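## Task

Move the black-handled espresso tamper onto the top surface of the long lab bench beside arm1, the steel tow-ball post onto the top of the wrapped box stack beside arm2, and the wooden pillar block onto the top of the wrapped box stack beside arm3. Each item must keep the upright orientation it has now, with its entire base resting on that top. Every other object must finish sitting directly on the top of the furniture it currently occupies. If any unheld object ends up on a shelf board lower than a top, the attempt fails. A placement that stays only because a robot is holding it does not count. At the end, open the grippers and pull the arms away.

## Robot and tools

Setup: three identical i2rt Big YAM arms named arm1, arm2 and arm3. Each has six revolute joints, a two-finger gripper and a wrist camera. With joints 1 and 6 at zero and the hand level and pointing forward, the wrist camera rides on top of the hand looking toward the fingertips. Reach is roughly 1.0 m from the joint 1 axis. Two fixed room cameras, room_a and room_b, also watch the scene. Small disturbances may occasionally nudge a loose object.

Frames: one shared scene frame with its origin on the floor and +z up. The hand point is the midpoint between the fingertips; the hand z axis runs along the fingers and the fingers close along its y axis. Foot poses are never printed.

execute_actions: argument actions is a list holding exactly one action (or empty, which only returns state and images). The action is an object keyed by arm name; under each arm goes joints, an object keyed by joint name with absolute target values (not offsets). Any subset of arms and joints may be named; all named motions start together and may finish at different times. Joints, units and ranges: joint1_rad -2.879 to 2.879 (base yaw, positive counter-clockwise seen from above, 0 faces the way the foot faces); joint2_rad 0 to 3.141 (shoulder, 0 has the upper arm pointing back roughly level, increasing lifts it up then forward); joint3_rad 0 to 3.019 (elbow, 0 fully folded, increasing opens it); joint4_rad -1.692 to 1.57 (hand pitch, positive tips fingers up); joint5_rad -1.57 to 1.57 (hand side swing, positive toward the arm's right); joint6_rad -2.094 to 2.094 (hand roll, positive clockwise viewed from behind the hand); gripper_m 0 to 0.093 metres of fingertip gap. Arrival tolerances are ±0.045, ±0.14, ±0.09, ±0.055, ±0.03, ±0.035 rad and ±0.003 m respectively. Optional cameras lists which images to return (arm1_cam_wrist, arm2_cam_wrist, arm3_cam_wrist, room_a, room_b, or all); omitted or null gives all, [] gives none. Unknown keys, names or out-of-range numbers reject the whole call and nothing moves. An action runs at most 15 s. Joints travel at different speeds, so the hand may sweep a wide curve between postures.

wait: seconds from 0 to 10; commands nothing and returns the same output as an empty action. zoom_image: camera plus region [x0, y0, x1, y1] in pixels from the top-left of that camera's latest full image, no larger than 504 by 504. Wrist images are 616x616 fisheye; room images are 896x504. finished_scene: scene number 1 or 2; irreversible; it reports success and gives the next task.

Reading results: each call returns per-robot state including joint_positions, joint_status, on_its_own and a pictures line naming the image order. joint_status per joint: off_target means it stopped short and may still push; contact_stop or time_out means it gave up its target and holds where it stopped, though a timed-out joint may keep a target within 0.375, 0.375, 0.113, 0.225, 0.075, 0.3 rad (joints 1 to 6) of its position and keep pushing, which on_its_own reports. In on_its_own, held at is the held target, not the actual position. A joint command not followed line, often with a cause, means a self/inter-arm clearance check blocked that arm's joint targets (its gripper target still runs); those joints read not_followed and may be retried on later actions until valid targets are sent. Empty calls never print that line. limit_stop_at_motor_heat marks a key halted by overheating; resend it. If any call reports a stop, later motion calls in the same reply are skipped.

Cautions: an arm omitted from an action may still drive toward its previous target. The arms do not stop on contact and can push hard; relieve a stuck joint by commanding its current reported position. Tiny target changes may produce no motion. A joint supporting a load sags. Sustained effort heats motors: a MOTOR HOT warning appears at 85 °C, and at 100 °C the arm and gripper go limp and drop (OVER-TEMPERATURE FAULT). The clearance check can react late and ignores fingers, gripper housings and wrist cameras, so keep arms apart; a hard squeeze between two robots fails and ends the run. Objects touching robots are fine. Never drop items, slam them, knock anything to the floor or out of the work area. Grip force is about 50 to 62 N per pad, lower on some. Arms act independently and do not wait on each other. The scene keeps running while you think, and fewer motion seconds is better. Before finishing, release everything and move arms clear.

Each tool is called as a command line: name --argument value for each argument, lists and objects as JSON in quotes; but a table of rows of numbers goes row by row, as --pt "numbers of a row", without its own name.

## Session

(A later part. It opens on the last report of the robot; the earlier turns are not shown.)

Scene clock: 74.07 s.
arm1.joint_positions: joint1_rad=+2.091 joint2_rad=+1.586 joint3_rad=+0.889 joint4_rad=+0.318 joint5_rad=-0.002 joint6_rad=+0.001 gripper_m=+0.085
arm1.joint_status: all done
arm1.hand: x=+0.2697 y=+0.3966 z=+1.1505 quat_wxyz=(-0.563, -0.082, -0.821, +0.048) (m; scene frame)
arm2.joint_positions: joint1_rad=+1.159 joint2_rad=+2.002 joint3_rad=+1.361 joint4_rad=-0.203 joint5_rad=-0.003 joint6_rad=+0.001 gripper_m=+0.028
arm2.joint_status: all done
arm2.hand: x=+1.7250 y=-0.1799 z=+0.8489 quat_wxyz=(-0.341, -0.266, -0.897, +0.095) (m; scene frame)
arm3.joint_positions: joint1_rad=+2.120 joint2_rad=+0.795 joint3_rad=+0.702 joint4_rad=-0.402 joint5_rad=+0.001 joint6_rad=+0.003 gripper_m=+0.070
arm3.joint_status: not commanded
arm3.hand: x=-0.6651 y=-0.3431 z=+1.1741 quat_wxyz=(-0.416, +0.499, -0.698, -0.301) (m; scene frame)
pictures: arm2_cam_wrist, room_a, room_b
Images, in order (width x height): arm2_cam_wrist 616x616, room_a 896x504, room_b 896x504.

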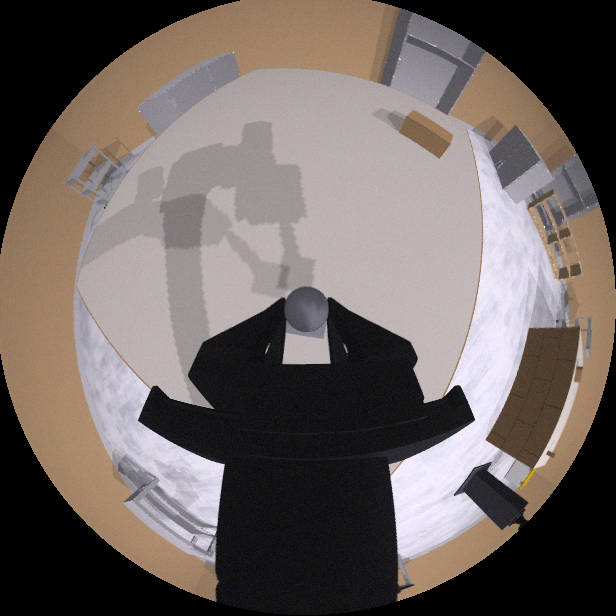

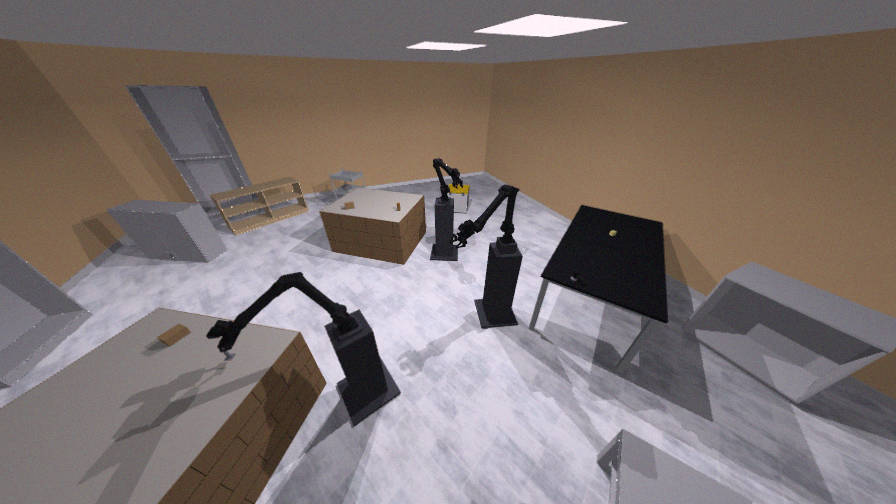

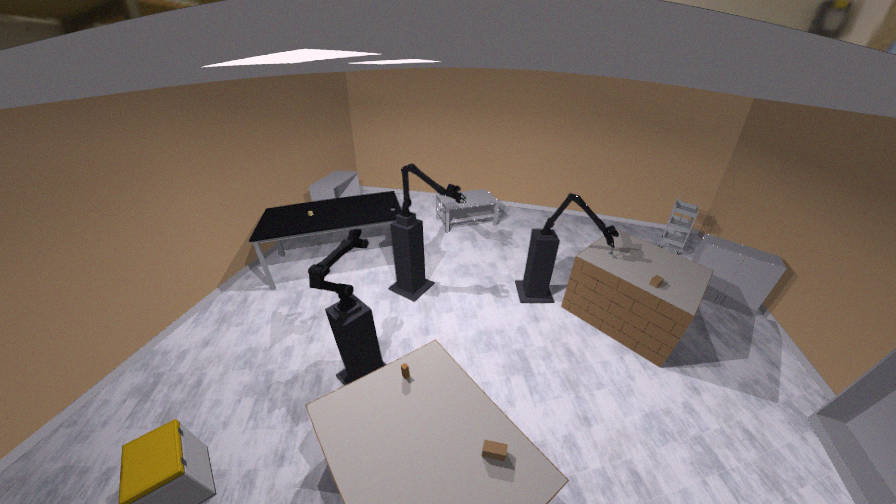

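execute_actions --actions '[{"arm2":{"joints":{"joint2_rad":2.06,"joint4_rad":-0.085}}}]' --cameras '["arm2_cam_wrist","room_a"]'

Scene clock: 75.27 s.
arm1.joint_positions: joint1_rad=+2.091 joint2_rad=+1.586 joint3_rad=+0.889 joint4_rad=+0.318 joint5_rad=-0.002 joint6_rad=+0.001 gripper_m=+0.085
arm1.joint_status: not commanded
arm1.hand: x=+0.2697 y=+0.3966 z=+1.1505 quat_wxyz=(-0.563, -0.082, -0.821, +0.048) (m; scene frame)
arm2.joint_positions: joint1_rad=+1.159 joint2_rad=+2.087 joint3_rad=+1.361 joint4_rad=-0.116 joint5_rad=-0.003 joint6_rad=+0.001 gripper_m=+0.028
arm2.joint_status: all done
arm2.hand: x=+1.7301 y=-0.1828 z=+0.8043 quat_wxyz=(-0.342, -0.266, -0.896, +0.096) (m; scene frame)
arm3.joint_positions: joint1_rad=+2.120 joint2_rad=+0.795 joint3_rad=+0.702 joint4_rad=-0.402 joint5_rad=+0.001 joint6_rad=+0.003 gripper_m=+0.070
arm3.joint_status: not commanded
arm3.hand: x=-0.6651 y=-0.3431 z=+1.1741 quat_wxyz=(-0.416, +0.499, -0.698, -0.301) (m; scene frame)
pictures: arm2_cam_wrist, room_a
Images, in order (width x height): arm2_cam_wrist 616x616, room_a 896x504.

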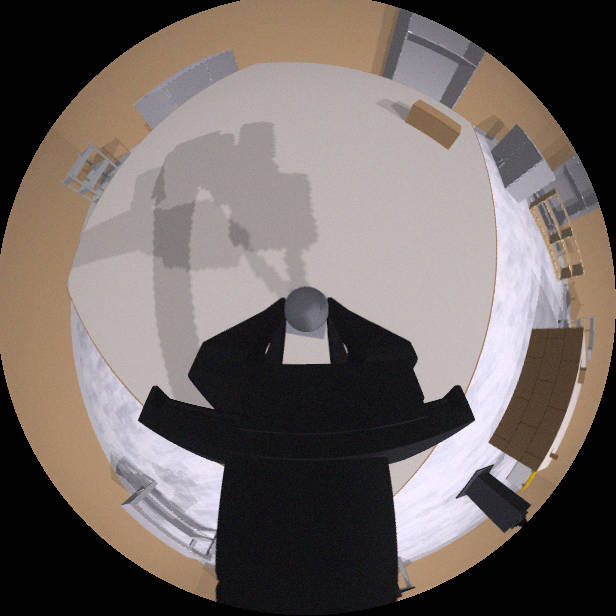

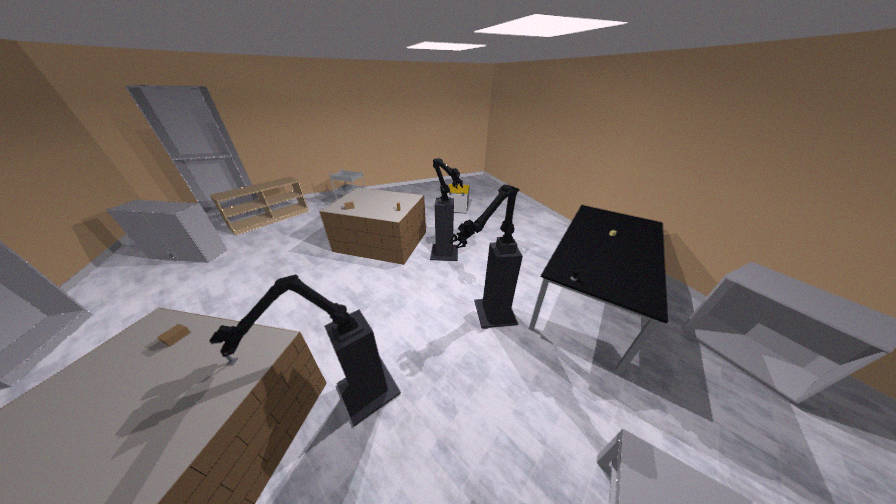

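zoom_image --camera "room_a" --region '[190, 320, 270, 380]'

Region (190, 320, 270, 380) of room_a's 896x504 image, scaled by 6.300, with more detail than that image has; it fills the top 378 rows of this view, and the rest is white.

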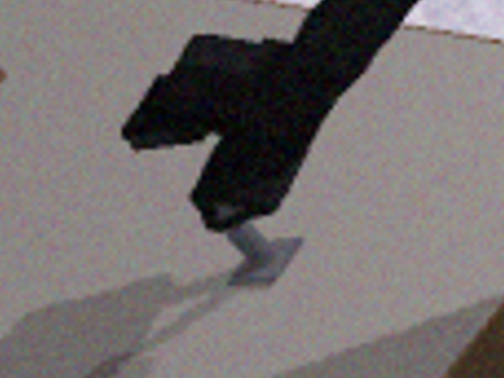

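execute_actions --actions '[{"arm2":{"joints":{"joint2_rad":2.095,"joint4_rad":-0.075}}}]' --cameras '["arm2_cam_wrist","room_a"]'

Scene clock: 76.17 s.
arm1.joint_positions: joint1_rad=+2.091 joint2_rad=+1.586 joint3_rad=+0.889 joint4_rad=+0.318 joint5_rad=-0.002 joint6_rad=+0.001 gripper_m=+0.085
arm1.joint_status: not commanded
arm1.hand: x=+0.2697 y=+0.3966 z=+1.1505 quat_wxyz=(-0.563, -0.082, -0.821, +0.048) (m; scene frame)
arm2.joint_positions: joint1_rad=+1.159 joint2_rad=+2.092 joint3_rad=+1.361 joint4_rad=-0.103 joint5_rad=-0.003 joint6_rad=+0.001 gripper_m=+0.028
arm2.joint_status: all done
arm2.hand: x=+1.7313 y=-0.1836 z=+0.8023 quat_wxyz=(-0.345, -0.266, -0.895, +0.096) (m; scene frame)
arm3.joint_positions: joint1_rad=+2.120 joint2_rad=+0.795 joint3_rad=+0.702 joint4_rad=-0.402 joint5_rad=+0.001 joint6_rad=+0.003 gripper_m=+0.070
arm3.joint_status: not commanded
arm3.hand: x=-0.6651 y=-0.3431 z=+1.1741 quat_wxyz=(-0.416, +0.499, -0.698, -0.301) (m; scene frame)
pictures: arm2_cam_wrist, room_a
Images, in order (width x height): arm2_cam_wrist 616x616, room_a 896x504.

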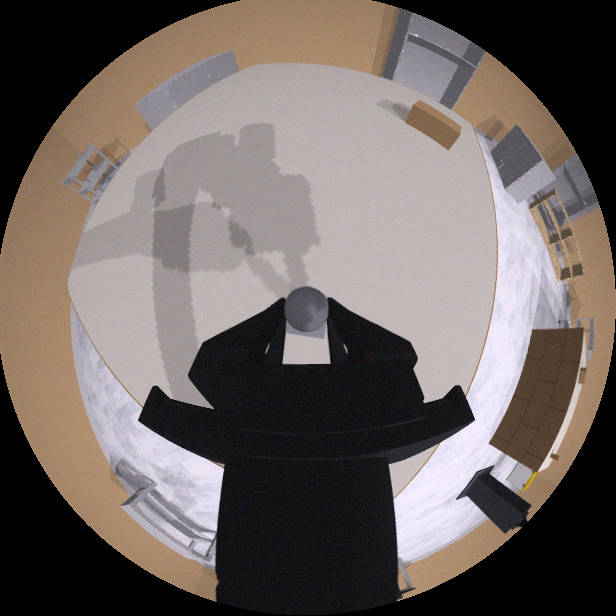

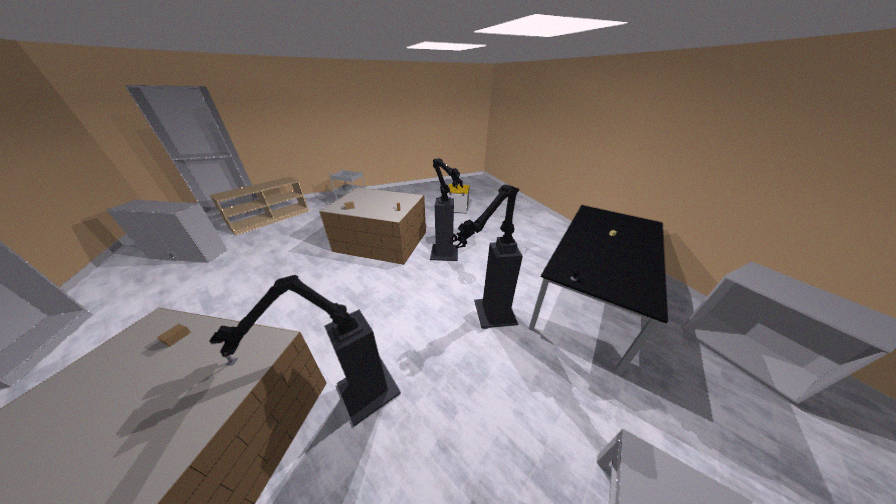

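execute_actions --actions '[{"arm2":{"joints":{"joint2_rad":2.105,"gripper_m":0.065}}}]' --cameras '["arm2_cam_wrist"]'

execute_actions --actions '[{"arm2":{"joints":{"joint2_rad":1.7}}}]'

Scene clock: 76.97 s.
arm1.joint_positions: joint1_rad=+2.091 joint2_rad=+1.586 joint3_rad=+0.889 joint4_rad=+0.318 joint5_rad=-0.002 joint6_rad=+0.001 gripper_m=+0.085
arm1.joint_status: not commanded
arm1.hand: x=+0.2697 y=+0.3966 z=+1.1505 quat_wxyz=(-0.563, -0.082, -0.821, +0.048) (m; scene frame)
arm2.joint_positions: joint1_rad=+1.159 joint2_rad=+2.093 joint3_rad=+1.361 joint4_rad=-0.097 joint5_rad=-0.003 joint6_rad=+0.001 gripper_m=+0.065
arm2.joint_status: all done
arm2.hand: x=+1.7322 y=-0.1842 z=+0.8029 quat_wxyz=(-0.348, -0.266, -0.894, +0.097) (m; scene frame)
arm3.joint_positions: joint1_rad=+2.120 joint2_rad=+0.795 joint3_rad=+0.702 joint4_rad=-0.402 joint5_rad=+0.001 joint6_rad=+0.003 gripper_m=+0.070
arm3.joint_status: not commanded
arm3.hand: x=-0.6651 y=-0.3431 z=+1.1741 quat_wxyz=(-0.416, +0.499, -0.698, -0.301) (m; scene frame)
pictures: arm2_cam_wrist
Images, in order (width x height): arm2_cam_wrist 616x616.

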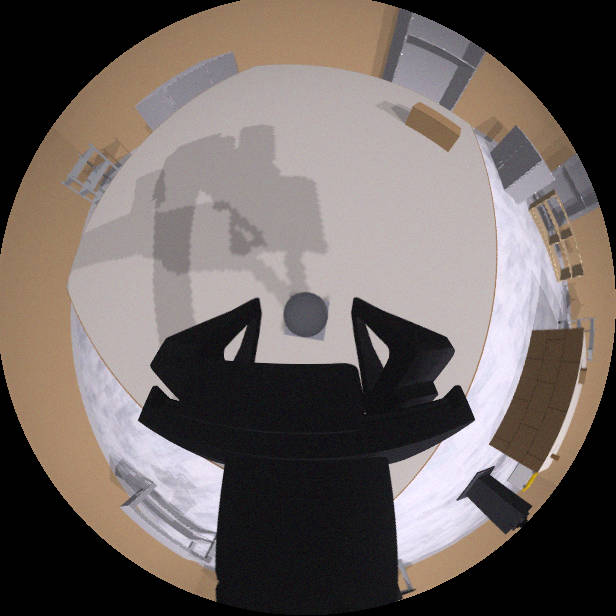

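Scene clock: 78.40 s.
arm1.joint_positions: joint1_rad=+2.091 joint2_rad=+1.586 joint3_rad=+0.889 joint4_rad=+0.318 joint5_rad=-0.002 joint6_rad=+0.001 gripper_m=+0.085
arm1.joint_status: not commanded
arm1.hand: x=+0.2697 y=+0.3966 z=+1.1505 quat_wxyz=(-0.563, -0.082, -0.821, +0.048) (m; scene frame)
arm2.joint_positions: joint1_rad=+1.159 joint2_rad=+1.700 joint3_rad=+1.365 joint4_rad=-0.082 joint5_rad=-0.003 joint6_rad=+0.001 gripper_m=+0.065
arm2.joint_status: all done
arm2.hand: x=+1.7350 y=-0.1888 z=+1.0869 quat_wxyz=(-0.523, -0.240, -0.804, +0.150) (m; scene frame)
arm3.joint_positions: joint1_rad=+2.120 joint2_rad=+0.795 joint3_rad=+0.702 joint4_rad=-0.402 joint5_rad=+0.001 joint6_rad=+0.003 gripper_m=+0.070
arm3.joint_status: not commanded
arm3.hand: x=-0.6651 y=-0.3431 z=+1.1741 quat_wxyz=(-0.416, +0.499, -0.698, -0.301) (m; scene frame)
pictures: arm1_cam_wrist, arm2_cam_wrist, arm3_cam_wrist, room_a, room_b
Images, in order (width x height): arm1_cam_wrist 616x616, arm2_cam_wrist 616x616, arm3_cam_wrist 616x616, room_a 896x504, room_b 896x504.

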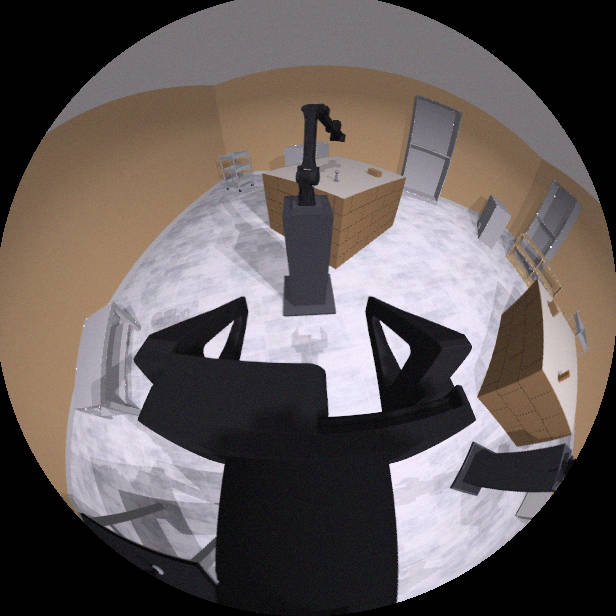

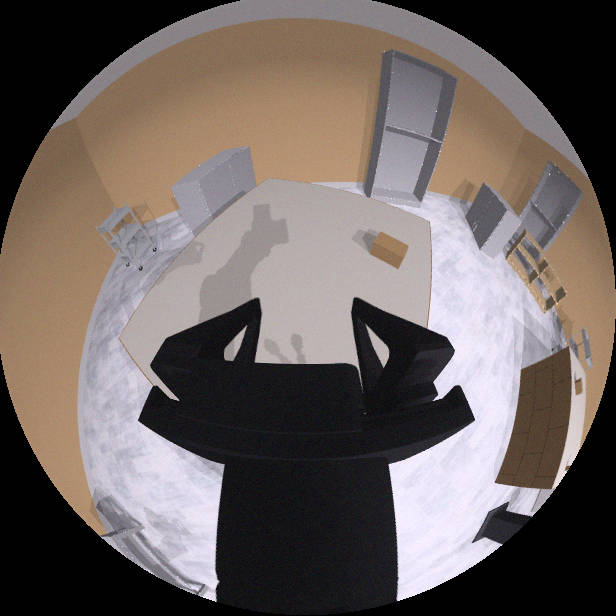

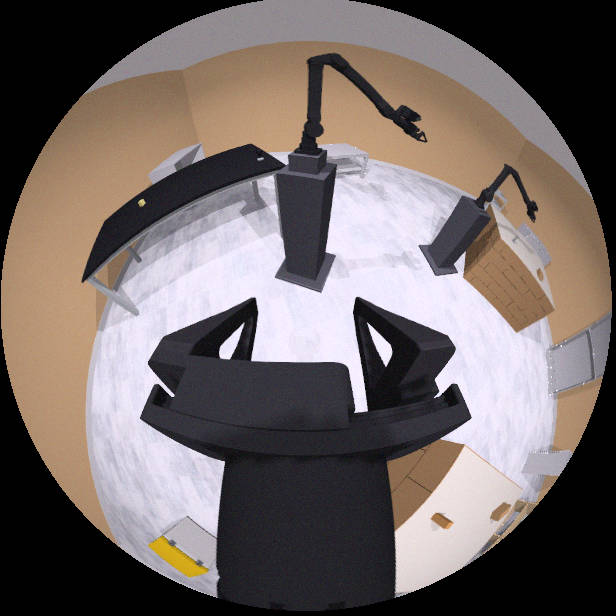

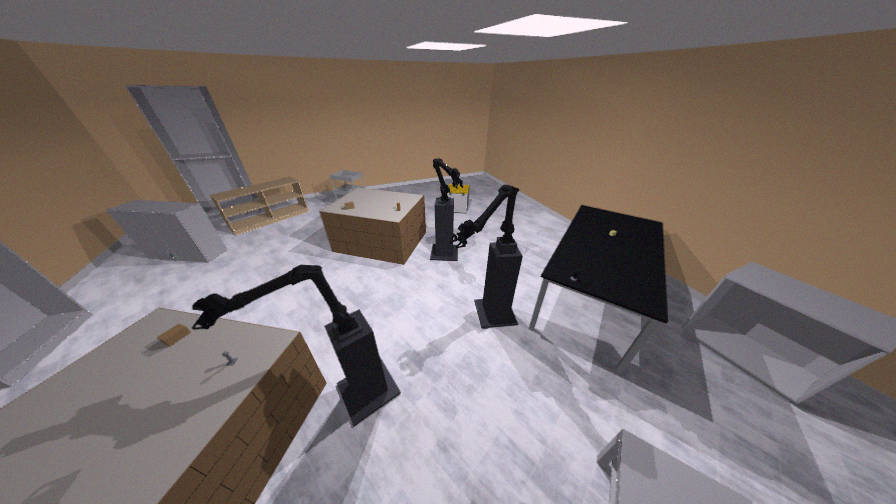

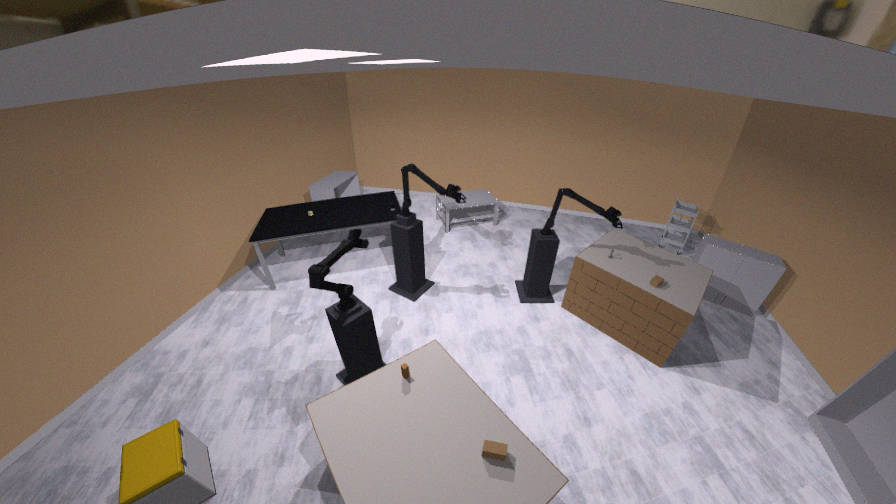

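zoom_image --camera "room_a" --region '[535, 250, 615, 300]'

Region (535, 250, 615, 300) of room_a's 896x504 image, scaled by 6.300, with more detail than that image has; it fills the top 315 rows of this view, and the rest is white.

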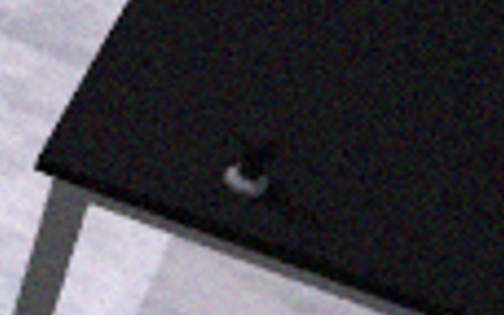

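finished_scene --scene 1

The scene is finished: the task was done.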